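# Fold up the walls and lid of a cardboard box blank

## Task

Fold the flat cardboard blank so that both long side walls and the lid stand up while the base stays flat on the table. Then release it and move the grippers away. The folded state only counts if it holds by itself after the robot has let go.

## Robot and tools

ROBOT. There are two arms, left_arm and right_arm, each with a parallel two-finger gripper. The names are labels only and do not match the sides of any image. Each gripper's fingers point along its own +z axis and close along its own y axis. The reported end_effector_position is the point between the finger pads, just behind the fingertips. Joint ranges in rad, base to gripper: waist -2.618 to 3.054, shoulder 0.000 to 3.142, elbow 0.000 to 3.142, wrist pitch -1.571 to 1.571, wrist yaw -1.571 to 1.571, wrist roll -2.094 to 2.094. The elbows never lock fully straight.

FRAME. All poses use one scene frame. The origin is on the table surface midway between the arms. +z is up, +x points out over the table, and left_arm sits on the +y side. Positions are in metres. Orientations are quaternions written w first (qw, qx, qy, qz). Reported hand positions can be off, more so at long reach.

ROW FORMAT. Every motion command is one row of 16 numbers, always for both arms, even if one should not move: x, y, z, qw, qx, qy, qz, opening for left_arm, then the same eight for right_arm. The position and quaternion are absolute targets (a pose) in the scene frame, not offsets. Opening ranges from -1 (closed) to +1 (fully open, 0.087 m). To keep an arm still, resend its last reported position and quaternion plus its intended opening at every call. To keep an orientation, repeat the same commanded quaternion rather than copying the drifting reported one. A row is rejected if a target lies more than 0.6 m from that arm's last reported position along any gripper axis.

TOOLS.
execute_actions: argument "actions" is a list holding zero or one item; optional "pictures" (boolean) controls whether camera images come back. An empty list just reports the current state. An action item {"rows": [...], "steps": n} plays up to 15 rows, one per control step of 1/30 s; n is at most 15 (default 15) and the final row repeats if rows run out. A wait item {"steps": n} with no rows sends nothing and returns once n steps (up to 300) have elapsed since the previous result, thinking time included. A rejected call sends nothing.
move: "target" is one 16-number row as above; "speed" is the top path speed in m/s, 0.002 to 0.5, default 0.25 (turning up to twice that in rad/s). Each gripper travels a straight line toward its pose, both finishing together, lasting 0.5 to 10 s; longer paths are cut off at 10 s. Rotation takes the shorter way. The opening is applied at the start. Paths ignore obstacles and the other arm, and the real hand lags, wanders and may exceed the speed near full reach.
wait: "seconds" 0 to 10; lets the simulation run with no new command.
zoom_image: "camera" is cam_low, cam_left_wrist or cam_right_wrist; "region" is [x0, y0, x1, y1] in image pixels, top-left origin, at most 504 by 504.
finished_scene: "scene" is the number of the current scene; it ends and grades it permanently.

CONTROL DETAILS. Each step the command is clipped to within 70 mm and 16 degrees of the measured hand pose; position wins over orientation if both cannot be met. After an action ends, each arm only continues up to its last clipped pose, so check the result and send the remainder. Friction can leave the hand up to about 31 mm from the command, and very small commands may not move it at all.

RESULTS. The state line shows each arm's position and quaternion. grip_measured is the finger opening on the command scale (Joint positions gives it in metres, last number per arm); readings may be off by about 1 mm. To grasp, command roughly 0.02 below grip_measured for a firm hold, less below for a light one; pads push up to about 20 N, and fast closes push harder. "pose unreachable" means the clearance check altered or stopped that arm's command; HELD marks steps where this happened. A "Hand target" line gives the pose the controller is heading to. A move adds a "move:" line with its ending (done, off_target, moving, held, fault) and active limits: limits=paced means the sent pose was clipped; limits=held means some steps were blocked, after which the arm may jump faster than requested. Distances from each pose are listed. If only one arm is named, the other finished normally. FAULT lines report arm stops.

CAMERAS. cam_low is fixed (504x504); cam_left_wrist and cam_right_wrist ride on the hands. Calibration was given with intrinsics K and T_world_to_cam matrices, accurate to a few degrees and millimetres.

CAUTIONS. Never drop or push anything off the table. Avoid collisions or hard pressure between the arms. Approach contacts slowly; faster motion and targets set deeper past a contact both push harder. A blocked arm keeps pressing until given a new command. Occasional disturbances may tug a held part or nudge loose objects. Holding loads heats motors: a MOTOR HOT warning appears at 75 °C, the arm is halted for 10 s at 90 °C, and at 100 °C it goes limp and falls; release loads when not needed. Finish by opening the grippers and lifting clear so the folded box stands unaided.

Each tool is called after "Emit:" as name([rows], argument=value, ...), one row to a line, values as JSON.

## Session

Emit:
execute_actions(actions=[])

Scene clock: 0.00 s of 5900.00 s.
left_arm: end_effector_position=(+0.2172, +0.4739, +0.1628) grip_measured=+0.980 end_effector_quat_wxyz=(+0.288, -0.516, +0.742, +0.318) | right_arm: end_effector_position=(+0.1353, +0.0594, +0.3784) grip_measured=+0.998 end_effector_quat_wxyz=(-0.633, +0.736, -0.236, +0.041)
Joint positions: left_arm=[ 0.287  1.454  1.184 -0.744 -0.73  -0.593  0.087] | right_arm=[ 1.317  1.217  1.283 -0.264  0.101 -1.306  0.087]
Joint velocities: left_arm=[-0.002  0.002  0.002 -0.081 -0.051  0.037  0.   ] | right_arm=[ 0.002 -0.012 -0.007  0.007 -0.051  0.007 -0.   ]
Hand target (left_arm): +0.217, +0.474, +0.163; +0.288, -0.516, +0.742, +0.318
Hand target (right_arm): +0.135, +0.059, +0.378; -0.633, +0.736, -0.236, +0.041

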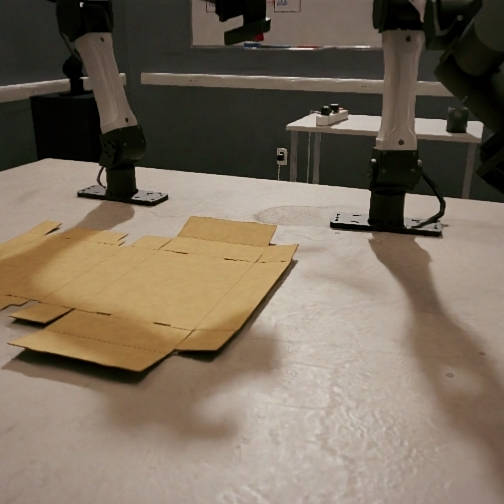

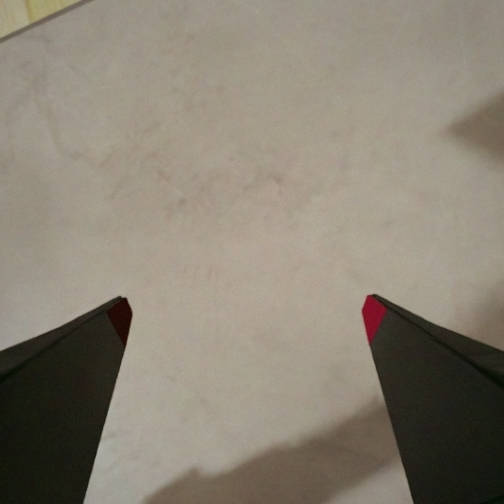

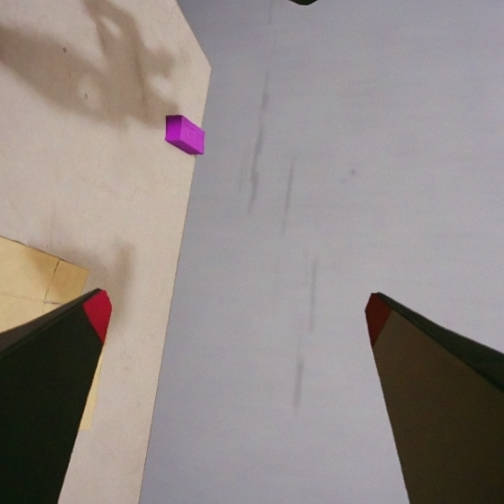

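Emit:
move(target=[0.2172,0.4739,0.1628,0.288,-0.516,0.742,0.318,1, 0.2,-0.15,0.42,0,1,0,0,1])

Scene clock: 10.57 s of 5900.00 s.
left_arm: end_effector_position=(+0.2172, +0.4739, +0.1628) grip_measured=+0.980 end_effector_quat_wxyz=(+0.288, -0.516, +0.742, +0.318) | right_arm: end_effector_position=(+0.1996, -0.1469, +0.4201) grip_measured=+0.998 end_effector_quat_wxyz=(-0.265, +0.919, -0.122, +0.265)
Joint positions: left_arm=[ 0.287  1.454  1.184 -0.744 -0.73  -0.593  0.087] | right_arm=[ 0.868  1.34   2.097 -1.568  0.136 -2.083  0.087]
Joint velocities: left_arm=[ 0.007  0.012 -0.012 -0.051 -0.022 -0.007 -0.   ] | right_arm=[ 0.027 -0.017 -0.007  0.022  0.11  -0.051 -0.001]
Hand target (left_arm): +0.217, +0.474, +0.163; +0.288, -0.516, +0.742, +0.318
Hand target (right_arm): +0.195, -0.150, +0.419; -0.260, +0.921, -0.114, +0.268
Off the commanded pose (left_arm): 0.000 m, 0 deg.
Off the commanded pose (right_arm): 0.003 m, 46 deg; orientation clipped at the last step of the last action.
joint sent to its limit (right arm) — the command would take joint 4 (wrist pitch) past its lower limit and joint 6 (wrist roll) past its lower limit, so those joints were sent only as far as their limits.
After step 90, 3.23 s passed at rest.
move: off_target (right_arm); limits=paced
camera_calibration (this result's frames):
cam_right_wrist: T_world_to_cam=[[0.0620492, 0.838505, 0.541349, -0.120716], [0.0975368, -0.544892, 0.832814, -0.432148], [0.993296, 0.00112596, -0.115595, -0.00898883], [0, 0, 0, 1]] pos_world=[0.0585692, -0.134243, 0.424209]

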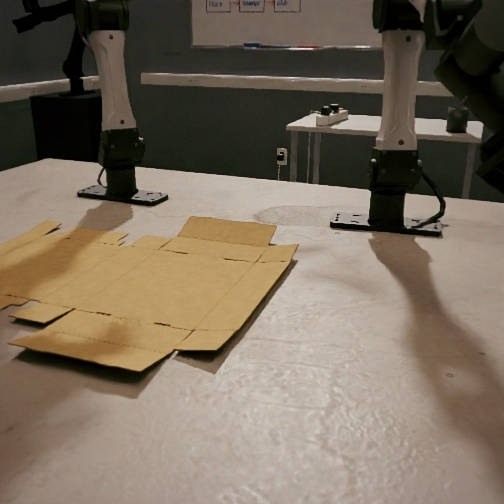

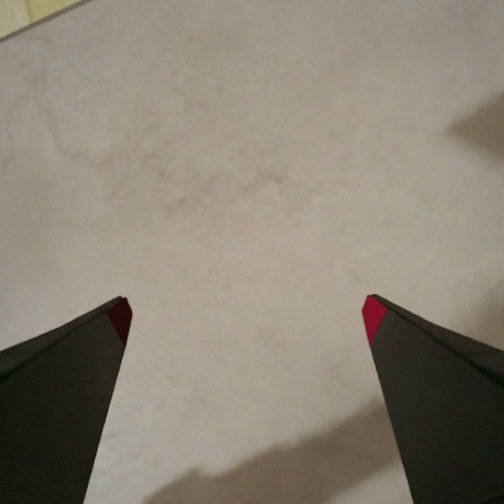

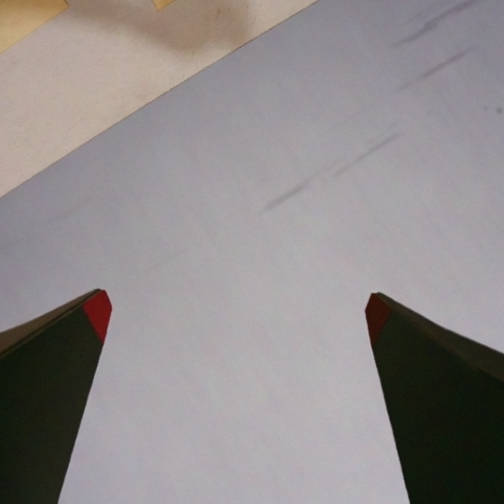

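Emit:
move(target=[0.2172,0.4739,0.1628,0.288,-0.516,0.742,0.318,1, 0.3,-0.15,0.4,0.43,0,0.903,0,1])

Scene clock: 24.33 s of 5900.00 s.
left_arm: end_effector_position=(+0.2172, +0.4739, +0.1628) grip_measured=+0.980 end_effector_quat_wxyz=(+0.288, -0.516, +0.742, +0.318) | right_arm: end_effector_position=(+0.2962, -0.1491, +0.4006) grip_measured=+0.998 end_effector_quat_wxyz=(+0.449, -0.014, +0.893, +0.008)
Joint positions: left_arm=[ 0.287  1.454  1.184 -0.744 -0.73  -0.593  0.087] | right_arm=[ 0.682  1.835  2.657 -1.566  0.494  0.413  0.087]
Joint velocities: left_arm=[-0.002 -0.007 -0.002 -0.037 -0.007 -0.022 -0.002] | right_arm=[ 0.002 -0.002 -0.002 -0.051  0.007 -0.022 -0.001]
Hand target (left_arm): +0.217, +0.474, +0.163; +0.288, -0.516, +0.742, +0.318
Hand target (right_arm): +0.300, -0.151, +0.401; +0.450, -0.003, +0.893, +0.009
Off the commanded pose (left_arm): 0.000 m, 0 deg.
Off the commanded pose (right_arm): 0.004 m, 3 deg.
joint sent to its limit (right arm) — the command would take joint 4 (wrist pitch) past its lower limit, so that joint was sent only as far as its limit.
After step 90, 4.83 s passed at rest.
move: off_target (right_arm)
camera_calibration (this result's frames):
cam_right_wrist: T_world_to_cam=[[0.0456976, -0.998776, 0.0189366, -0.174127], [-0.997907, -0.0465096, -0.0449241, 0.323918], [0.0457498, -0.016844, -0.998811, 0.524532], [0, 0, 0, 1]] pos_world=[0.3072, -0.150013, 0.541758]

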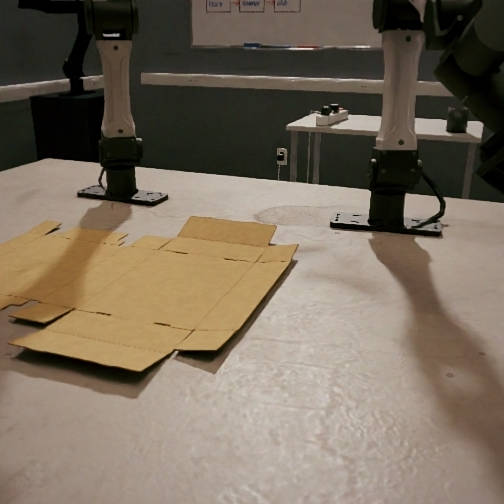

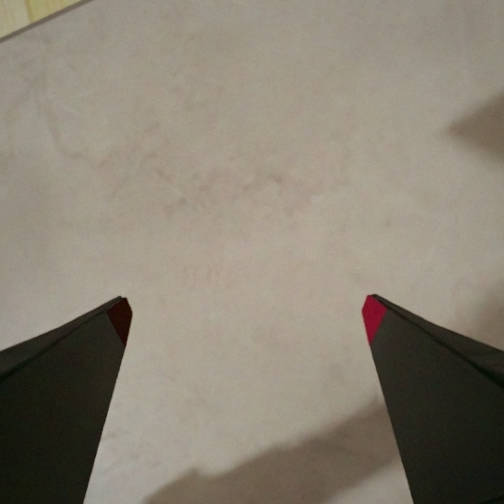

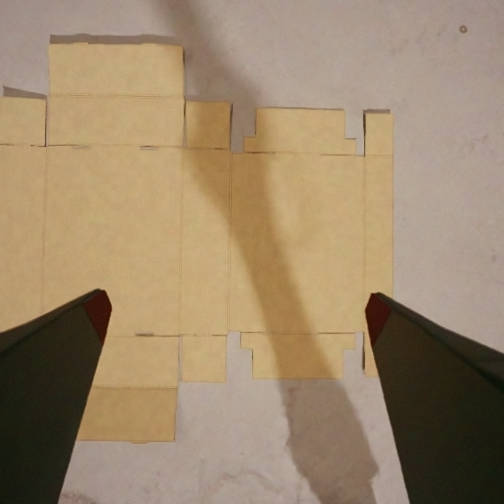

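Emit:
zoom_image(camera="cam_low", region=[0,200,320,400])

Region (0, 200, 320, 400) of cam_low's 504x504 image, scaled by 1.575, with more detail than that image has; it fills the top 315 rows of this view, and the rest is white.

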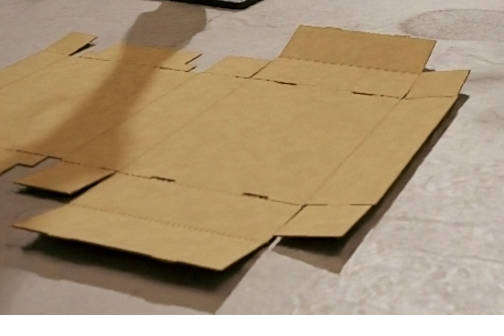

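Emit:
move(target=[0.34,0.2,0.08,0.462,0.887,0,0,1, 0.34,0.0,0.05,0.2,0,0.98,0,-1])

Emit:
move(target=[0.34,0.17,0.05,0.462,0.887,0,0,1, 0.34,0.0,0.0,0.2,0,0.98,0,-1], speed=0.05)

Scene clock: 47.77 s of 5900.00 s.
left_arm: end_effector_position=(+0.3450, +0.2053, +0.0868) grip_measured=+0.980 end_effector_quat_wxyz=(+0.542, +0.825, -0.142, +0.074) | right_arm: end_effector_position=(+0.3412, -0.0109, +0.0481) grip_measured=-1.000 end_effector_quat_wxyz=(+0.189, +0.001, +0.982, -0.014)
Joint positions: left_arm=[ 0.205  2.292  1.609 -1.564  1.031 -2.084  0.087] | right_arm=[ 0.753  2.281  1.978 -0.998  0.274  0.701  0.   ]
Joint velocities: left_arm=[-0.017 -0.007 -0.007 -0.007 -0.007  0.007  0.001] | right_arm=[ 0.012  0.002  0.012  0.007 -0.022 -0.037  0.   ]
Hand target (left_arm): +0.340, +0.201, +0.082; +0.555, +0.821, -0.124, +0.055
Hand target (right_arm): +0.344, +0.001, +0.053; +0.199, +0.002, +0.980, +0.000
Off the commanded pose (left_arm): 0.010 m, 22 deg; orientation clipped at the last step of the last action.
Off the commanded pose (right_arm): 0.011 m, 2 deg.
joint sent to its limit (left arm) — the command would take joint 4 (wrist pitch) past its lower limit and joint 6 (wrist roll) past its lower limit, so those joints were sent only as far as their limits.
After step 90, 14.77 s passed at rest.
move: off_target (left_arm, right_arm); limits=paced
camera_calibration (this result's frames):
cam_left_wrist: T_world_to_cam=[[0.3161, 0.384051, -0.867517, -0.114129], [0.639519, 0.589174, 0.493852, -0.3608], [0.700782, -0.7109, -0.0593697, 0.0512632], [0, 0, 0, 1]] pos_world=[0.23089, 0.292848, 0.0822166]
cam_right_wrist: T_world_to_cam=[[0.0148985, -0.999205, 0.0369706, -0.0218198], [-0.87464, 0.0048945, 0.484748, 0.292415], [-0.484544, -0.039558, -0.873872, 0.347408], [0, 0, 0, 1]] pos_world=[0.424417, -0.00949093, 0.162649]

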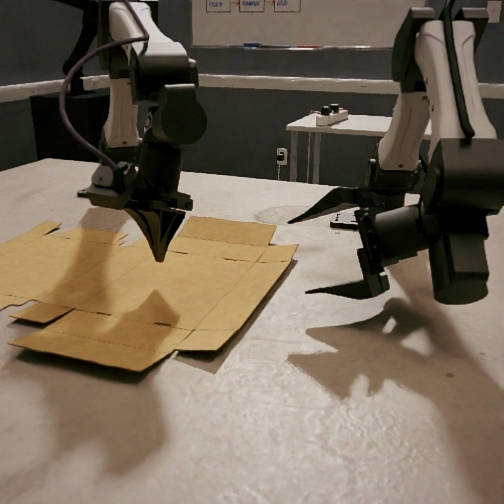

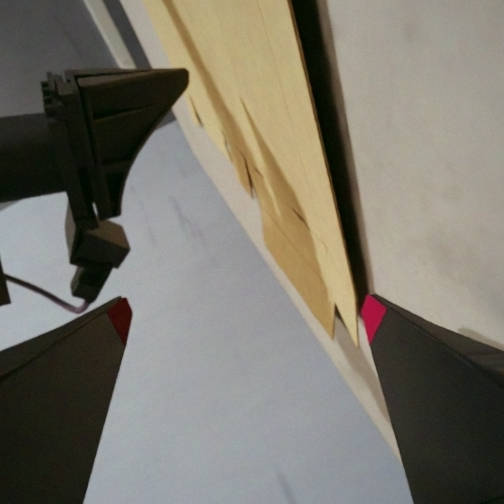

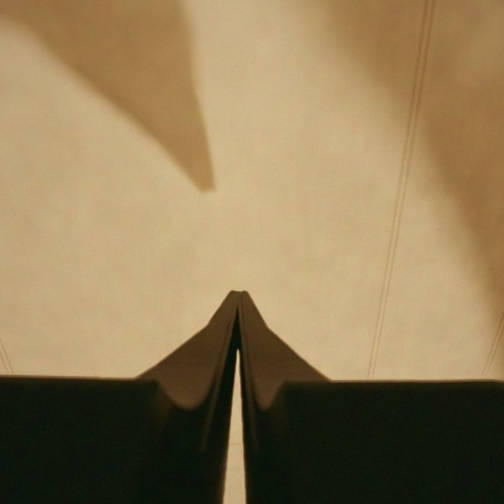

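Scene clock: 51.80 s of 5900.00 s.
left_arm: end_effector_position=(+0.3441, +0.1780, +0.0697) grip_measured=+0.979 end_effector_quat_wxyz=(+0.577, +0.806, -0.123, +0.037) | right_arm: end_effector_position=(+0.3467, -0.0057, +0.0190) grip_measured=-1.000 end_effector_quat_wxyz=(+0.208, +0.004, +0.978, -0.001)
Joint positions: left_arm=[ 0.141  2.369  1.609 -1.583  1.091 -2.094  0.087] | right_arm=[ 0.756  2.281  1.854 -0.827  0.28   0.701  0.   ]
Joint velocities: left_arm=[ 0.007 -0.012 -0.007 -0.007  0.066 -0.022  0.   ] | right_arm=[ 0.012 -0.002 -0.007  0.037 -0.037  0.022  0.   ]
Hand target (left_arm): +0.340, +0.171, +0.051; +0.581, +0.805, -0.121, +0.010
Hand target (right_arm): +0.340, -0.000, +0.000; +0.199, -0.000, +0.980, -0.000
Off the commanded pose (left_arm): 0.022 m, 22 deg; orientation clipped at the last step of the last action.
Off the commanded pose (right_arm): 0.021 m, 1 deg.
joint sent to its limit (left arm) — the command would take joint 4 (wrist pitch) past its lower limit and joint 6 (wrist roll) past its lower limit, so those joints were sent only as far as their limits.
move: off_target (left_arm, right_arm); limits=paced
camera_calibration (this result's frames):
cam_left_wrist: T_world_to_cam=[[0.245036, 0.315299, -0.916812, -0.0781371], [0.690368, 0.607191, 0.393332, -0.349423], [0.680697, -0.729319, -0.0688886, 0.0423222], [0, 0, 0, 1]] pos_world=[0.231569, 0.26767, 0.0687179]
cam_right_wrist: T_world_to_cam=[[0.0147717, -0.999829, 0.0111361, -0.0150961], [-0.892586, -0.00816626, 0.450803, 0.318083], [-0.450635, -0.016599, -0.892554, 0.31364], [0, 0, 0, 1]] pos_world=[0.425477, -0.00728984, 0.136716]

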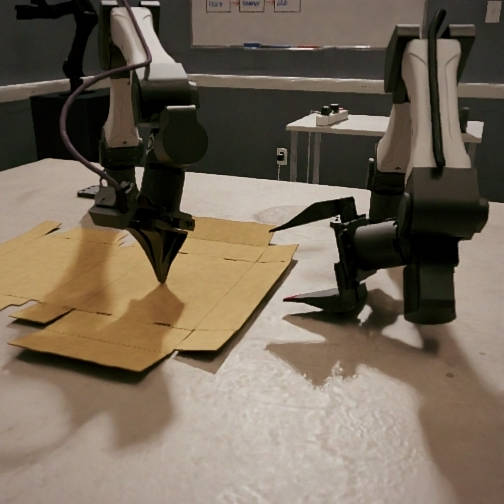

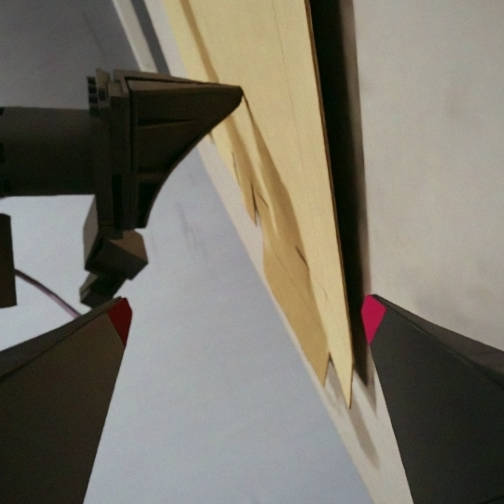

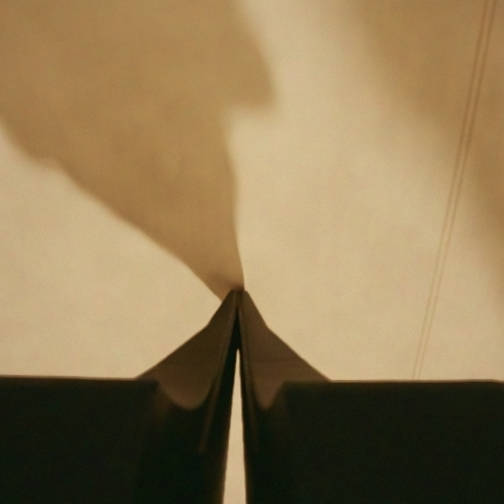

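Emit:
move(target=[0.3,0.3,0.2,0,0,1,0,1, 0.34,0.0,0.0,0.2,0,0.98,0,-1])

Emit:
move(target=[0.34,0.18,0.07,0,0,0.906,-0.42,1, 0.34,0.0,0.0,0.2,0,0.98,0,-1], speed=0.15)

Scene clock: 63.30 s of 5900.00 s.
left_arm: end_effector_position=(+0.2930, +0.3002, +0.1847) grip_measured=+0.980 end_effector_quat_wxyz=(+0.039, -0.008, +0.999, -0.000) | right_arm: end_effector_position=(+0.3468, -0.0058, +0.0190) grip_measured=-1.000 end_effector_quat_wxyz=(+0.209, +0.004, +0.978, -0.002)
Joint positions: left_arm=[ 0.011  1.979  2.065 -1.58   0.01   0.114  0.087] | right_arm=[ 0.756  2.281  1.854 -0.827  0.282  0.701  0.   ]
Joint velocities: left_arm=[-0.002 -0.002 -0.002 -0.007 -0.095 -0.007  0.   ] | right_arm=[-0.017 -0.007  0.002 -0.081 -0.051 -0.037  0.   ]
Hand target (left_arm): +0.295, +0.298, +0.198; +0.062, +0.004, +0.998, +0.006
Hand target (right_arm): +0.340, -0.000, +0.001; +0.200, +0.000, +0.980, -0.001
Off the commanded pose (left_arm): 0.017 m, 5 deg.
Off the commanded pose (right_arm): 0.021 m, 1 deg.
joint sent to its limit (left arm) — the command would take joint 4 (wrist pitch) past its lower limit, so that joint was sent only as far as its limit.
After step 90, 2.17 s passed at rest.
move: off_target (left_arm, right_arm); limits=paced
camera_calibration (this result's frames):
cam_left_wrist: T_world_to_cam=[[0.0131147, -0.999809, 0.0144978, 0.292022], [-0.708833, 0.000930485, 0.705376, 0.100773], [-0.705255, -0.0195273, -0.708685, 0.485336], [0, 0, 0, 1]] pos_world=[0.409887, 0.30135, 0.268634]
cam_right_wrist: T_world_to_cam=[[0.0144076, -0.999825, 0.0119513, -0.015142], [-0.892919, -0.00748613, 0.450156, 0.318318], [-0.449987, -0.0171572, -0.89287, 0.313497], [0, 0, 0, 1]] pos_world=[0.42552, -0.00737766, 0.1368]

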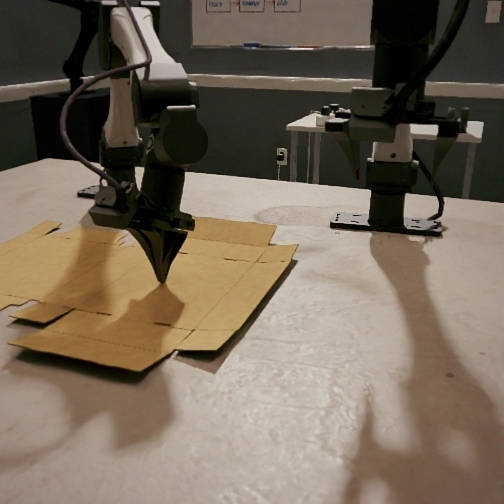

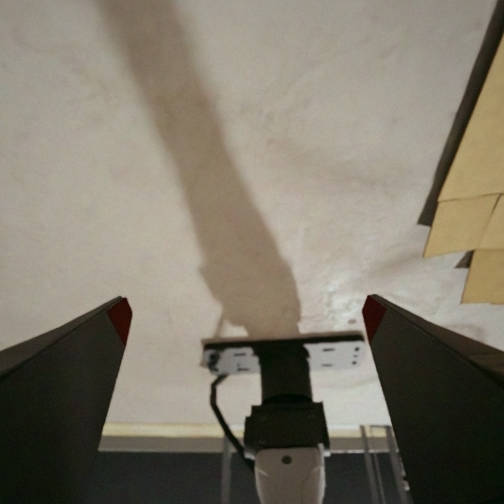

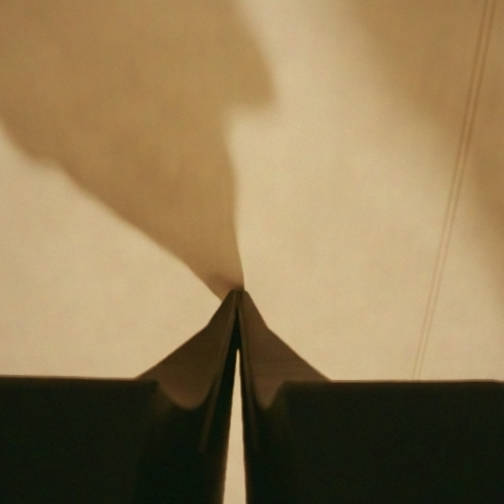

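Scene clock: 66.67 s of 5900.00 s.
left_arm: end_effector_position=(+0.3423, +0.1821, +0.0779) grip_measured=+0.980 end_effector_quat_wxyz=(-0.000, -0.005, +0.909, -0.416) | right_arm: end_effector_position=(+0.3468, -0.0058, +0.0190) grip_measured=-1.000 end_effector_quat_wxyz=(+0.209, +0.004, +0.978, -0.002)
Joint positions: left_arm=[ 0.026  2.303  1.886 -1.314  0.846  0.206  0.087] | right_arm=[ 0.756  2.281  1.854 -0.827  0.282  0.701  0.   ]
Joint velocities: left_arm=[ 0.002  0.007  0.002 -0.007  0.051 -0.037 -0.   ] | right_arm=[ 0.002  0.007 -0.007 -0.066 -0.051 -0.051  0.   ]
Hand target (left_arm): +0.342, +0.180, +0.072; +0.001, -0.001, +0.907, -0.420
Hand target (right_arm): +0.340, -0.000, +0.001; +0.199, +0.000, +0.980, -0.001
Off the commanded pose (left_arm): 0.008 m, 1 deg.
Off the commanded pose (right_arm): 0.021 m, 1 deg.
move: off_target (right_arm)
camera_calibration (this result's frames):
cam_left_wrist: T_world_to_cam=[[0.00610807, -0.643838, 0.765138, 0.0539847], [-0.655219, 0.57544, 0.489445, 0.105038], [-0.755414, -0.504322, -0.41834, 0.524899], [0, 0, 0, 1]] pos_world=[0.465009, 0.239032, 0.12687]
cam_right_wrist: T_world_to_cam=[[0.0144076, -0.999825, 0.0119513, -0.015142], [-0.892919, -0.00748613, 0.450156, 0.318318], [-0.449987, -0.0171572, -0.89287, 0.313497], [0, 0, 0, 1]] pos_world=[0.42552, -0.00737766, 0.1368]

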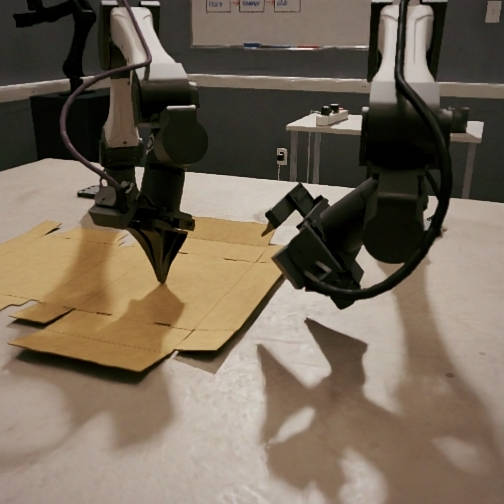

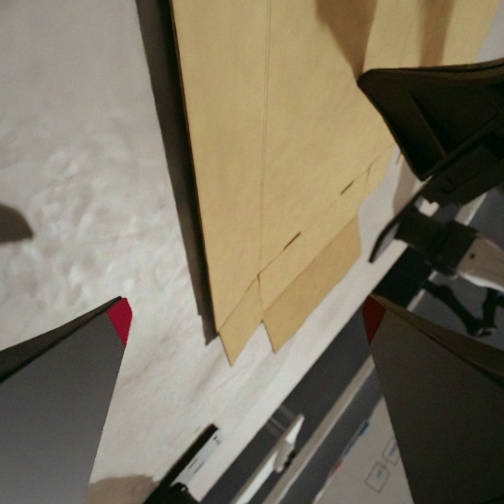

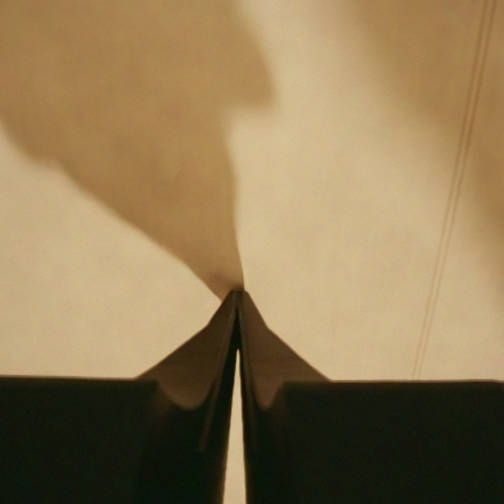

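Emit:
move(target=[0.34,0.175,0.03,0,0,0.906,-0.42,1, 0.335,0.0,-0.02,0.2,0,0.98,0,-1], speed=0.04)

Emit:
move(target=[0.34,0.10,0.035,0,0,0.906,-0.42,1, 0.335,0.0,-0.02,0.2,0,0.98,0,-1], speed=0.04)

Scene clock: 73.27 s of 5900.00 s.
left_arm: end_effector_position=(+0.3416, +0.1808, +0.0508) grip_measured=+0.980 end_effector_quat_wxyz=(+0.003, -0.005, +0.908, -0.419) | right_arm: end_effector_position=(+0.3461, -0.0058, +0.0170) grip_measured=-1.000 end_effector_quat_wxyz=(+0.222, +0.003, +0.975, -0.003)
Joint positions: left_arm=[ 0.026  2.322  1.805 -1.209  0.855  0.204  0.087] | right_arm=[ 0.765  2.262  1.807 -0.781  0.304  0.701  0.   ]
Joint velocities: left_arm=[-0.007  0.022  0.007  0.007  0.051  0.007 -0.001] | right_arm=[ 0.002 -0.012 -0.007  0.125 -0.007  0.095  0.   ]
Hand target (left_arm): +0.340, +0.175, +0.031; -0.001, +0.000, +0.907, -0.421
Hand target (right_arm): +0.334, -0.002, -0.018; +0.199, +0.000, +0.980, -0.002
Off the commanded pose (left_arm): 0.022 m, 1 deg.
Off the commanded pose (right_arm): 0.039 m, 3 deg.
After step 90, 2.17 s passed at rest.
move: off_target (left_arm, right_arm)
camera_calibration (this result's frames):
cam_left_wrist: T_world_to_cam=[[0.00416711, -0.637781, 0.770206, 0.0732126], [-0.659014, 0.577545, 0.481811, 0.119867], [-0.752119, -0.509585, -0.4179, 0.512269], [0, 0, 0, 1]] pos_world=[0.463977, 0.238509, 0.0999353]
cam_right_wrist: T_world_to_cam=[[0.0159746, -0.999757, 0.0151962, -0.0156543], [-0.905357, -0.00801271, 0.424576, 0.323366], [-0.424351, -0.0205404, -0.905265, 0.302666], [0, 0, 0, 1]] pos_world=[0.421448, -0.00684262, 0.136937]

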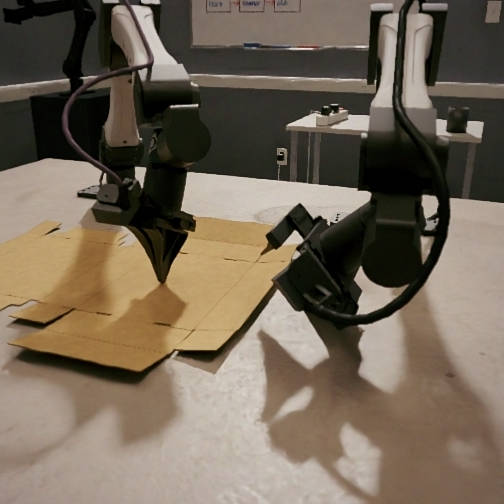

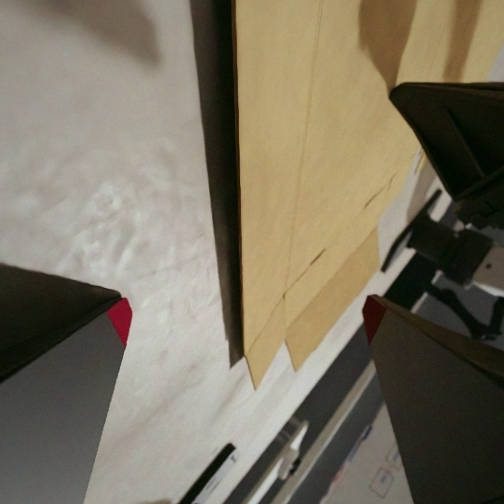

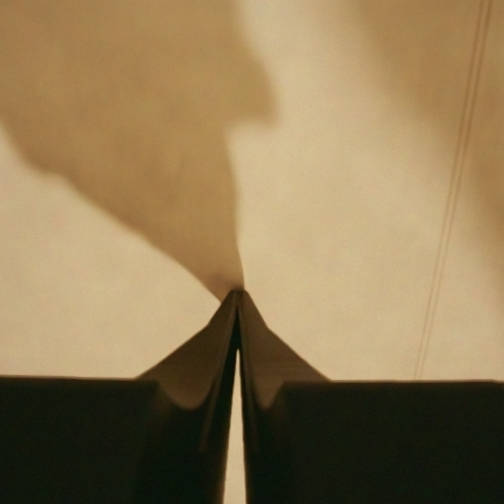

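Scene clock: 75.63 s of 5900.00 s.
left_arm: end_effector_position=(+0.3416, +0.1166, +0.0508) grip_measured=+0.980 end_effector_quat_wxyz=(-0.004, -0.020, +0.908, -0.418) | right_arm: end_effector_position=(+0.3464, -0.0056, +0.0176) grip_measured=-1.000 end_effector_quat_wxyz=(+0.225, +0.003, +0.974, -0.001)
Joint positions: left_arm=[-0.122  2.253  1.688 -0.988  0.863 -0.055  0.087] | right_arm=[ 0.765  2.257  1.8   -0.773  0.304  0.701  0.   ]
Joint velocities: left_arm=[-0.002 -0.002  0.002 -0.007 -0.081 -0.037 -0.001] | right_arm=[-0.007 -0.022 -0.002 -0.037 -0.037  0.066  0.   ]
Hand target (left_arm): +0.338, +0.101, +0.036; -0.003, +0.001, +0.907, -0.422
Hand target (right_arm): +0.334, -0.002, -0.018; +0.199, +0.001, +0.980, -0.001
Off the commanded pose (left_arm): 0.023 m, 2 deg.
Off the commanded pose (right_arm): 0.040 m, 3 deg.
move: off_target (left_arm, right_arm)
camera_calibration (this result's frames):
cam_left_wrist: T_world_to_cam=[[0.03706, -0.638777, 0.768499, 0.0211751], [-0.659093, 0.562426, 0.499273, 0.157877], [-0.751148, -0.525015, -0.40017, 0.480081], [0, 0, 0, 1]] pos_world=[0.463883, 0.176782, 0.0970175]
cam_right_wrist: T_world_to_cam=[[0.0157885, -0.999808, 0.011643, -0.0154063], [-0.907235, -0.00942961, 0.420519, 0.324055], [-0.420328, -0.0172023, -0.907209, 0.301956], [0, 0, 0, 1]] pos_world=[0.421158, -0.00715335, 0.137845]

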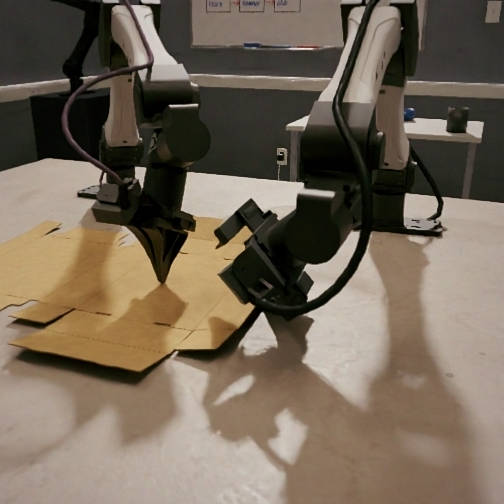

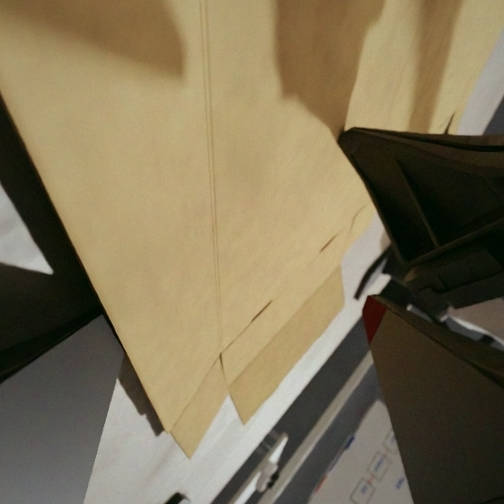

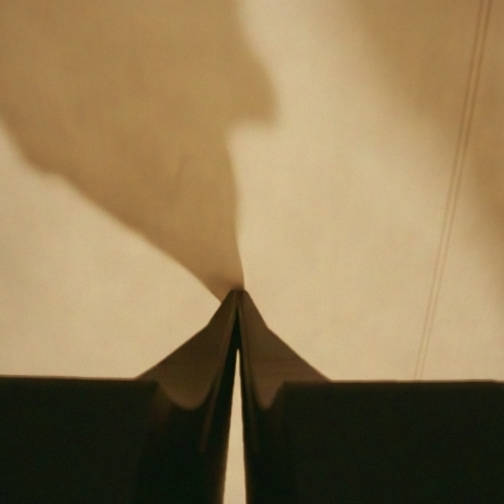

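Emit:
move(target=[0.34,0.095,0.05,0,0,0.94,-0.34,0.2, 0.335,0.0,-0.01,0.2,0,0.98,0,-1], speed=0.03)

Scene clock: 84.53 s of 5900.00 s.
left_arm: end_effector_position=(+0.3353, +0.1102, +0.0359) grip_measured=+0.200 end_effector_quat_wxyz=(-0.012, -0.011, +0.944, -0.329) | right_arm: end_effector_position=(+0.3467, -0.0057, +0.0192) grip_measured=-1.000 end_effector_quat_wxyz=(+0.226, +0.003, +0.974, -0.000)
Joint positions: left_arm=[-0.196  2.233  1.688 -0.984  0.671 -0.114  0.052] | right_arm=[ 0.765  2.254  1.8   -0.773  0.306  0.701  0.   ]
Joint velocities: left_arm=[-0.002  0.007 -0.007  0.037  0.066 -0.037 -0.   ] | right_arm=[ 0.002 -0.007 -0.002  0.037 -0.037 -0.066  0.   ]
Hand target (left_arm): +0.339, +0.095, +0.050; -0.001, +0.000, +0.940, -0.341
Hand target (right_arm): +0.334, -0.001, -0.009; +0.200, +0.000, +0.980, -0.001
Off the commanded pose (left_arm): 0.021 m, 2 deg.
Off the commanded pose (right_arm): 0.032 m, 3 deg.
After step 90, 2.77 s passed at rest.
move: off_target (left_arm, right_arm)
camera_calibration (this result's frames):
cam_left_wrist: T_world_to_cam=[[0.0256114, -0.774045, 0.632612, 0.0524677], [-0.640838, 0.472977, 0.604665, 0.164665], [-0.767249, -0.420888, -0.483924, 0.462925], [0, 0, 0, 1]] pos_world=[0.459358, 0.157569, 0.0912617]
cam_right_wrist: T_world_to_cam=[[0.0152403, -0.999827, 0.0106736, -0.0152697], [-0.908587, -0.00939162, 0.41759, 0.324208], [-0.417417, -0.0160621, -0.908573, 0.302594], [0, 0, 0, 1]] pos_world=[0.421112, -0.00736193, 0.139706]

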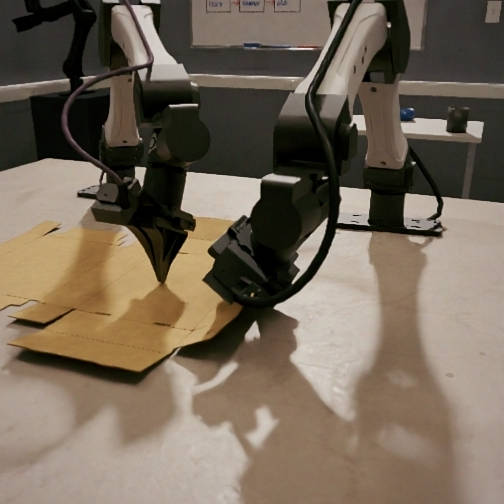

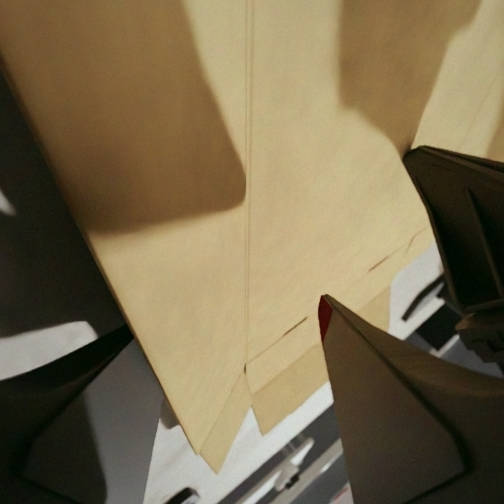

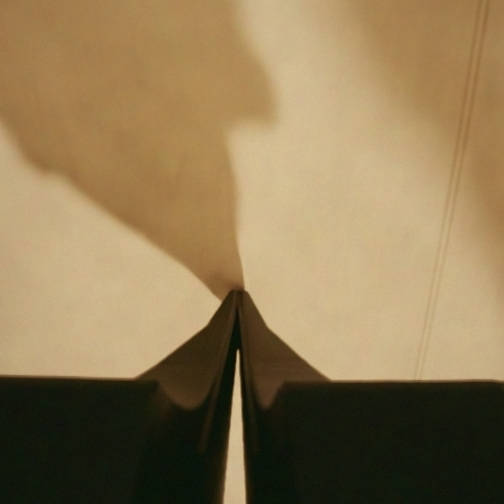

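Emit:
move(target=[0.34,0.095,0.05,0,0,0.94,-0.34,0.2, 0.30,-0.04,0.06,0.2,0,0.98,0,-1], speed=0.1)

Emit:
move(target=[0.34,0.095,0.05,0,0,0.94,-0.34,0.2, 0.265,-0.045,-0.01,0.19,0.25,0.94,0.1,-1], speed=0.06)

Emit:
move(target=[0.38,0.065,0.055,0,0,0.99,-0.13,-0.2, 0.265,-0.045,-0.01,0.19,0.25,0.94,0.1,-1], speed=0.03)

Scene clock: 91.63 s of 5900.00 s.
left_arm: end_effector_position=(+0.3323, +0.1015, +0.0371) grip_measured=+0.200 end_effector_quat_wxyz=(-0.017, -0.006, +0.943, -0.333) | right_arm: end_effector_position=(+0.3062, -0.0363, +0.0572) grip_measured=-1.000 end_effector_quat_wxyz=(+0.206, -0.001, +0.979, -0.000)
Joint positions: left_arm=[-0.215  2.233  1.688 -0.984  0.679 -0.124  0.052] | right_arm=[ 0.765  2.05   1.639 -0.848  0.277  0.701  0.   ]
Joint velocities: left_arm=[-0.007 -0.002 -0.017 -0.022 -0.007 -0.007  0.001] | right_arm=[ 0.002 -0.002 -0.012  0.037 -0.022 -0.066  0.   ]
Hand target (left_arm): +0.339, +0.095, +0.050; -0.000, +0.000, +0.940, -0.341
Hand target (right_arm): +0.299, -0.040, +0.059; +0.200, +0.000, +0.980, -0.000
Off the commanded pose (left_arm): 0.016 m, 2 deg.
Off the commanded pose (right_arm): 0.008 m, 1 deg.
After step 90, 3.03 s passed at rest.
move: off_target (left_arm)
camera_calibration (this result's frames):
cam_left_wrist: T_world_to_cam=[[0.0203093, -0.769391, 0.638455, 0.0461129], [-0.630893, 0.485531, 0.605173, 0.161599], [-0.775604, -0.415088, -0.475543, 0.459395], [0, 0, 0, 1]] pos_world=[0.457324, 0.147707, 0.0912258]
cam_right_wrist: T_world_to_cam=[[0.0250416, -0.999624, 0.0112102, -0.0486892], [-0.890183, -0.0171944, 0.455278, 0.263149], [-0.454914, -0.02138, -0.890279, 0.329921], [0, 0, 0, 1]] pos_world=[0.385556, -0.0370925, 0.174461]

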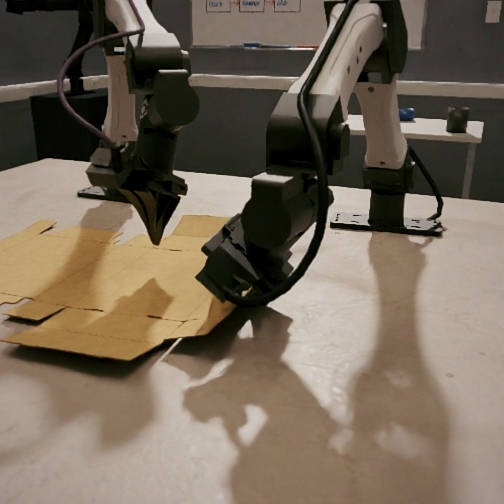

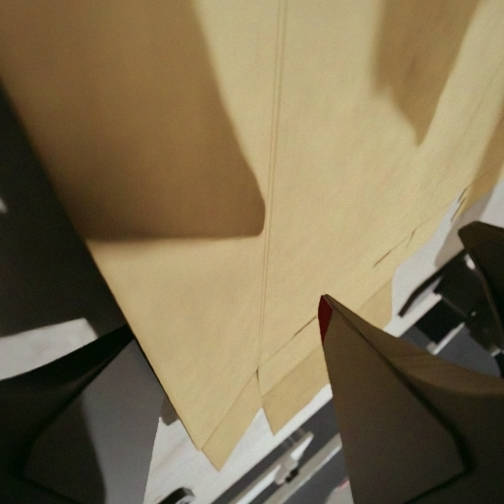

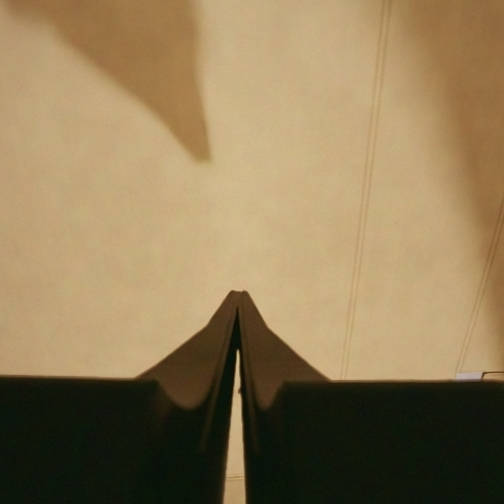

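Scene clock: 96.53 s of 5900.00 s.
left_arm: end_effector_position=(+0.3323, +0.1015, +0.0371) grip_measured=+0.200 end_effector_quat_wxyz=(-0.017, -0.006, +0.943, -0.333) | right_arm: end_effector_position=(+0.2822, -0.0409, +0.0150) grip_measured=-1.000 end_effector_quat_wxyz=(+0.226, +0.249, +0.936, +0.108)
Joint positions: left_arm=[-0.215  2.233  1.688 -0.984  0.679 -0.124  0.052] | right_arm=[ 0.76   1.868  1.154 -0.417  0.259  1.204  0.   ]
Joint velocities: left_arm=[-0.012  0.007 -0.012 -0.022 -0.037 -0.022 -0.   ] | right_arm=[-0.002  0.007 -0.007 -0.051 -0.022  0.051  0.   ]
Hand target (left_arm): +0.339, +0.095, +0.050; -0.000, +0.000, +0.940, -0.340
Hand target (right_arm): +0.265, -0.045, -0.009; +0.191, +0.251, +0.944, +0.099
Off the commanded pose (left_arm): 0.016 m, 2 deg.
Off the commanded pose (right_arm): 0.031 m, 4 deg.
move: off_target (left_arm, right_arm)
camera_calibration (this result's frames):
cam_left_wrist: T_world_to_cam=[[0.0203093, -0.769391, 0.638455, 0.0461129], [-0.630893, 0.485531, 0.605173, 0.161599], [-0.775604, -0.415088, -0.475543, 0.459395], [0, 0, 0, 1]] pos_world=[0.457324, 0.147707, 0.0912258]
cam_right_wrist: T_world_to_cam=[[-0.39767, -0.865457, -0.304701, 0.077316], [-0.864607, 0.242314, 0.440157, 0.264568], [-0.307104, 0.438484, -0.844642, 0.257815], [0, 0, 0, 1]] pos_world=[0.33867, -0.110243, 0.124868]

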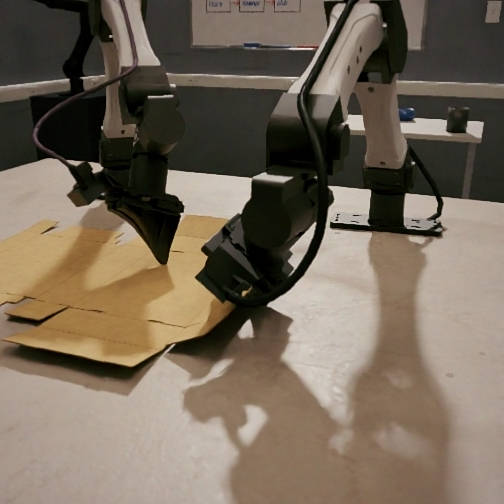

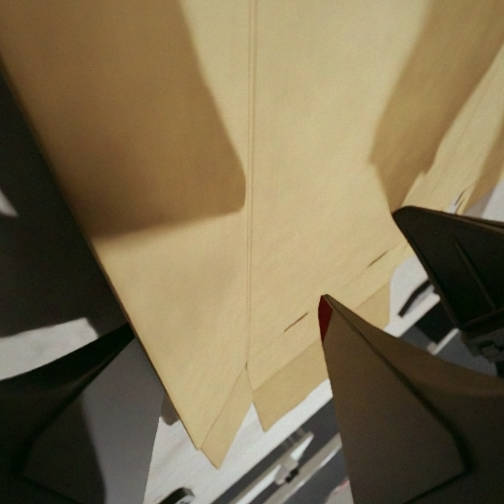

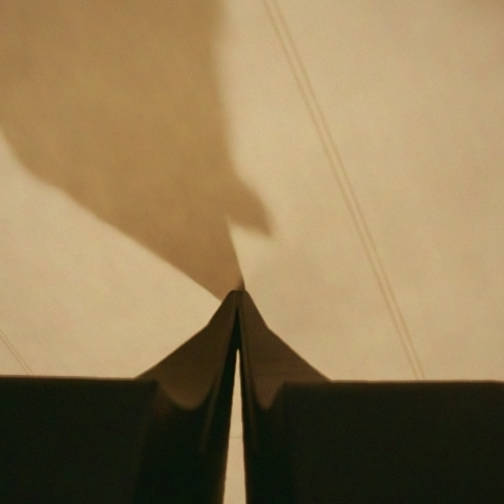

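Scene clock: 103.77 s of 5900.00 s.
left_arm: end_effector_position=(+0.3769, +0.0783, +0.0488) grip_measured=-0.200 end_effector_quat_wxyz=(-0.006, -0.001, +0.993, -0.119) | right_arm: end_effector_position=(+0.2873, -0.0397, +0.0171) grip_measured=-1.000 end_effector_quat_wxyz=(+0.237, +0.256, +0.930, +0.114)
Joint positions: left_arm=[-0.397  2.482  2.31  -1.344  0.233 -0.286  0.035] | right_arm=[ 0.76   1.864  1.147 -0.39   0.274  1.214  0.   ]
Joint velocities: left_arm=[-0.022 -0.002  0.007 -0.022  0.037 -0.022 -0.001] | right_arm=[ 0.012 -0.017 -0.002 -0.007 -0.007  0.022  0.   ]
Hand target (left_arm): +0.378, +0.065, +0.056; -0.001, +0.000, +0.991, -0.132
Hand target (right_arm): +0.265, -0.045, -0.008; +0.191, +0.252, +0.943, +0.099
Off the commanded pose (left_arm): 0.015 m, 1 deg.
Off the commanded pose (right_arm): 0.035 m, 6 deg.
move: off_target (left_arm, right_arm)
camera_calibration (this result's frames):
cam_left_wrist: T_world_to_cam=[[0.0011787, -0.968114, 0.250508, 0.0616101], [-0.643627, 0.190989, 0.741126, 0.215117], [-0.765339, -0.162107, -0.622879, 0.473549], [0, 0, 0, 1]] pos_world=[0.500808, 0.0953263, 0.120101]
cam_right_wrist: T_world_to_cam=[[-0.402331, -0.856156, -0.324232, 0.0830655], [-0.871991, 0.250497, 0.420574, 0.270552], [-0.278858, 0.451938, -0.847343, 0.253027], [0, 0, 0, 1]] pos_world=[0.339897, -0.111008, 0.127546]

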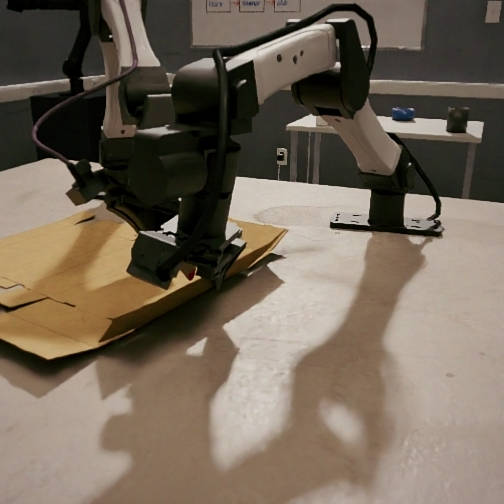

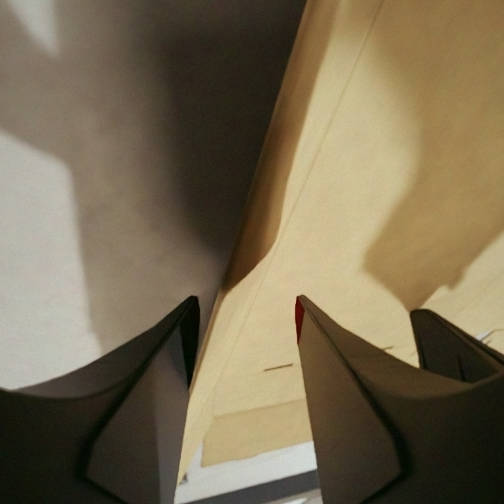

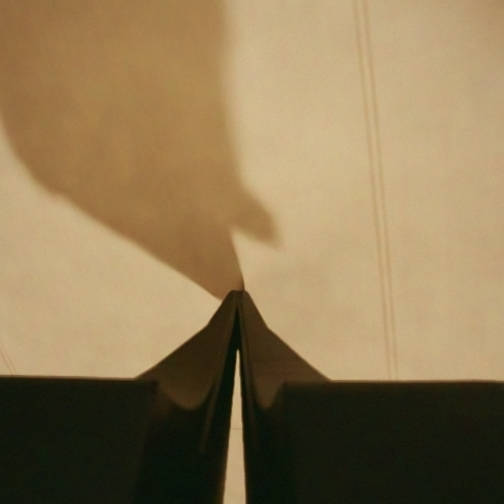

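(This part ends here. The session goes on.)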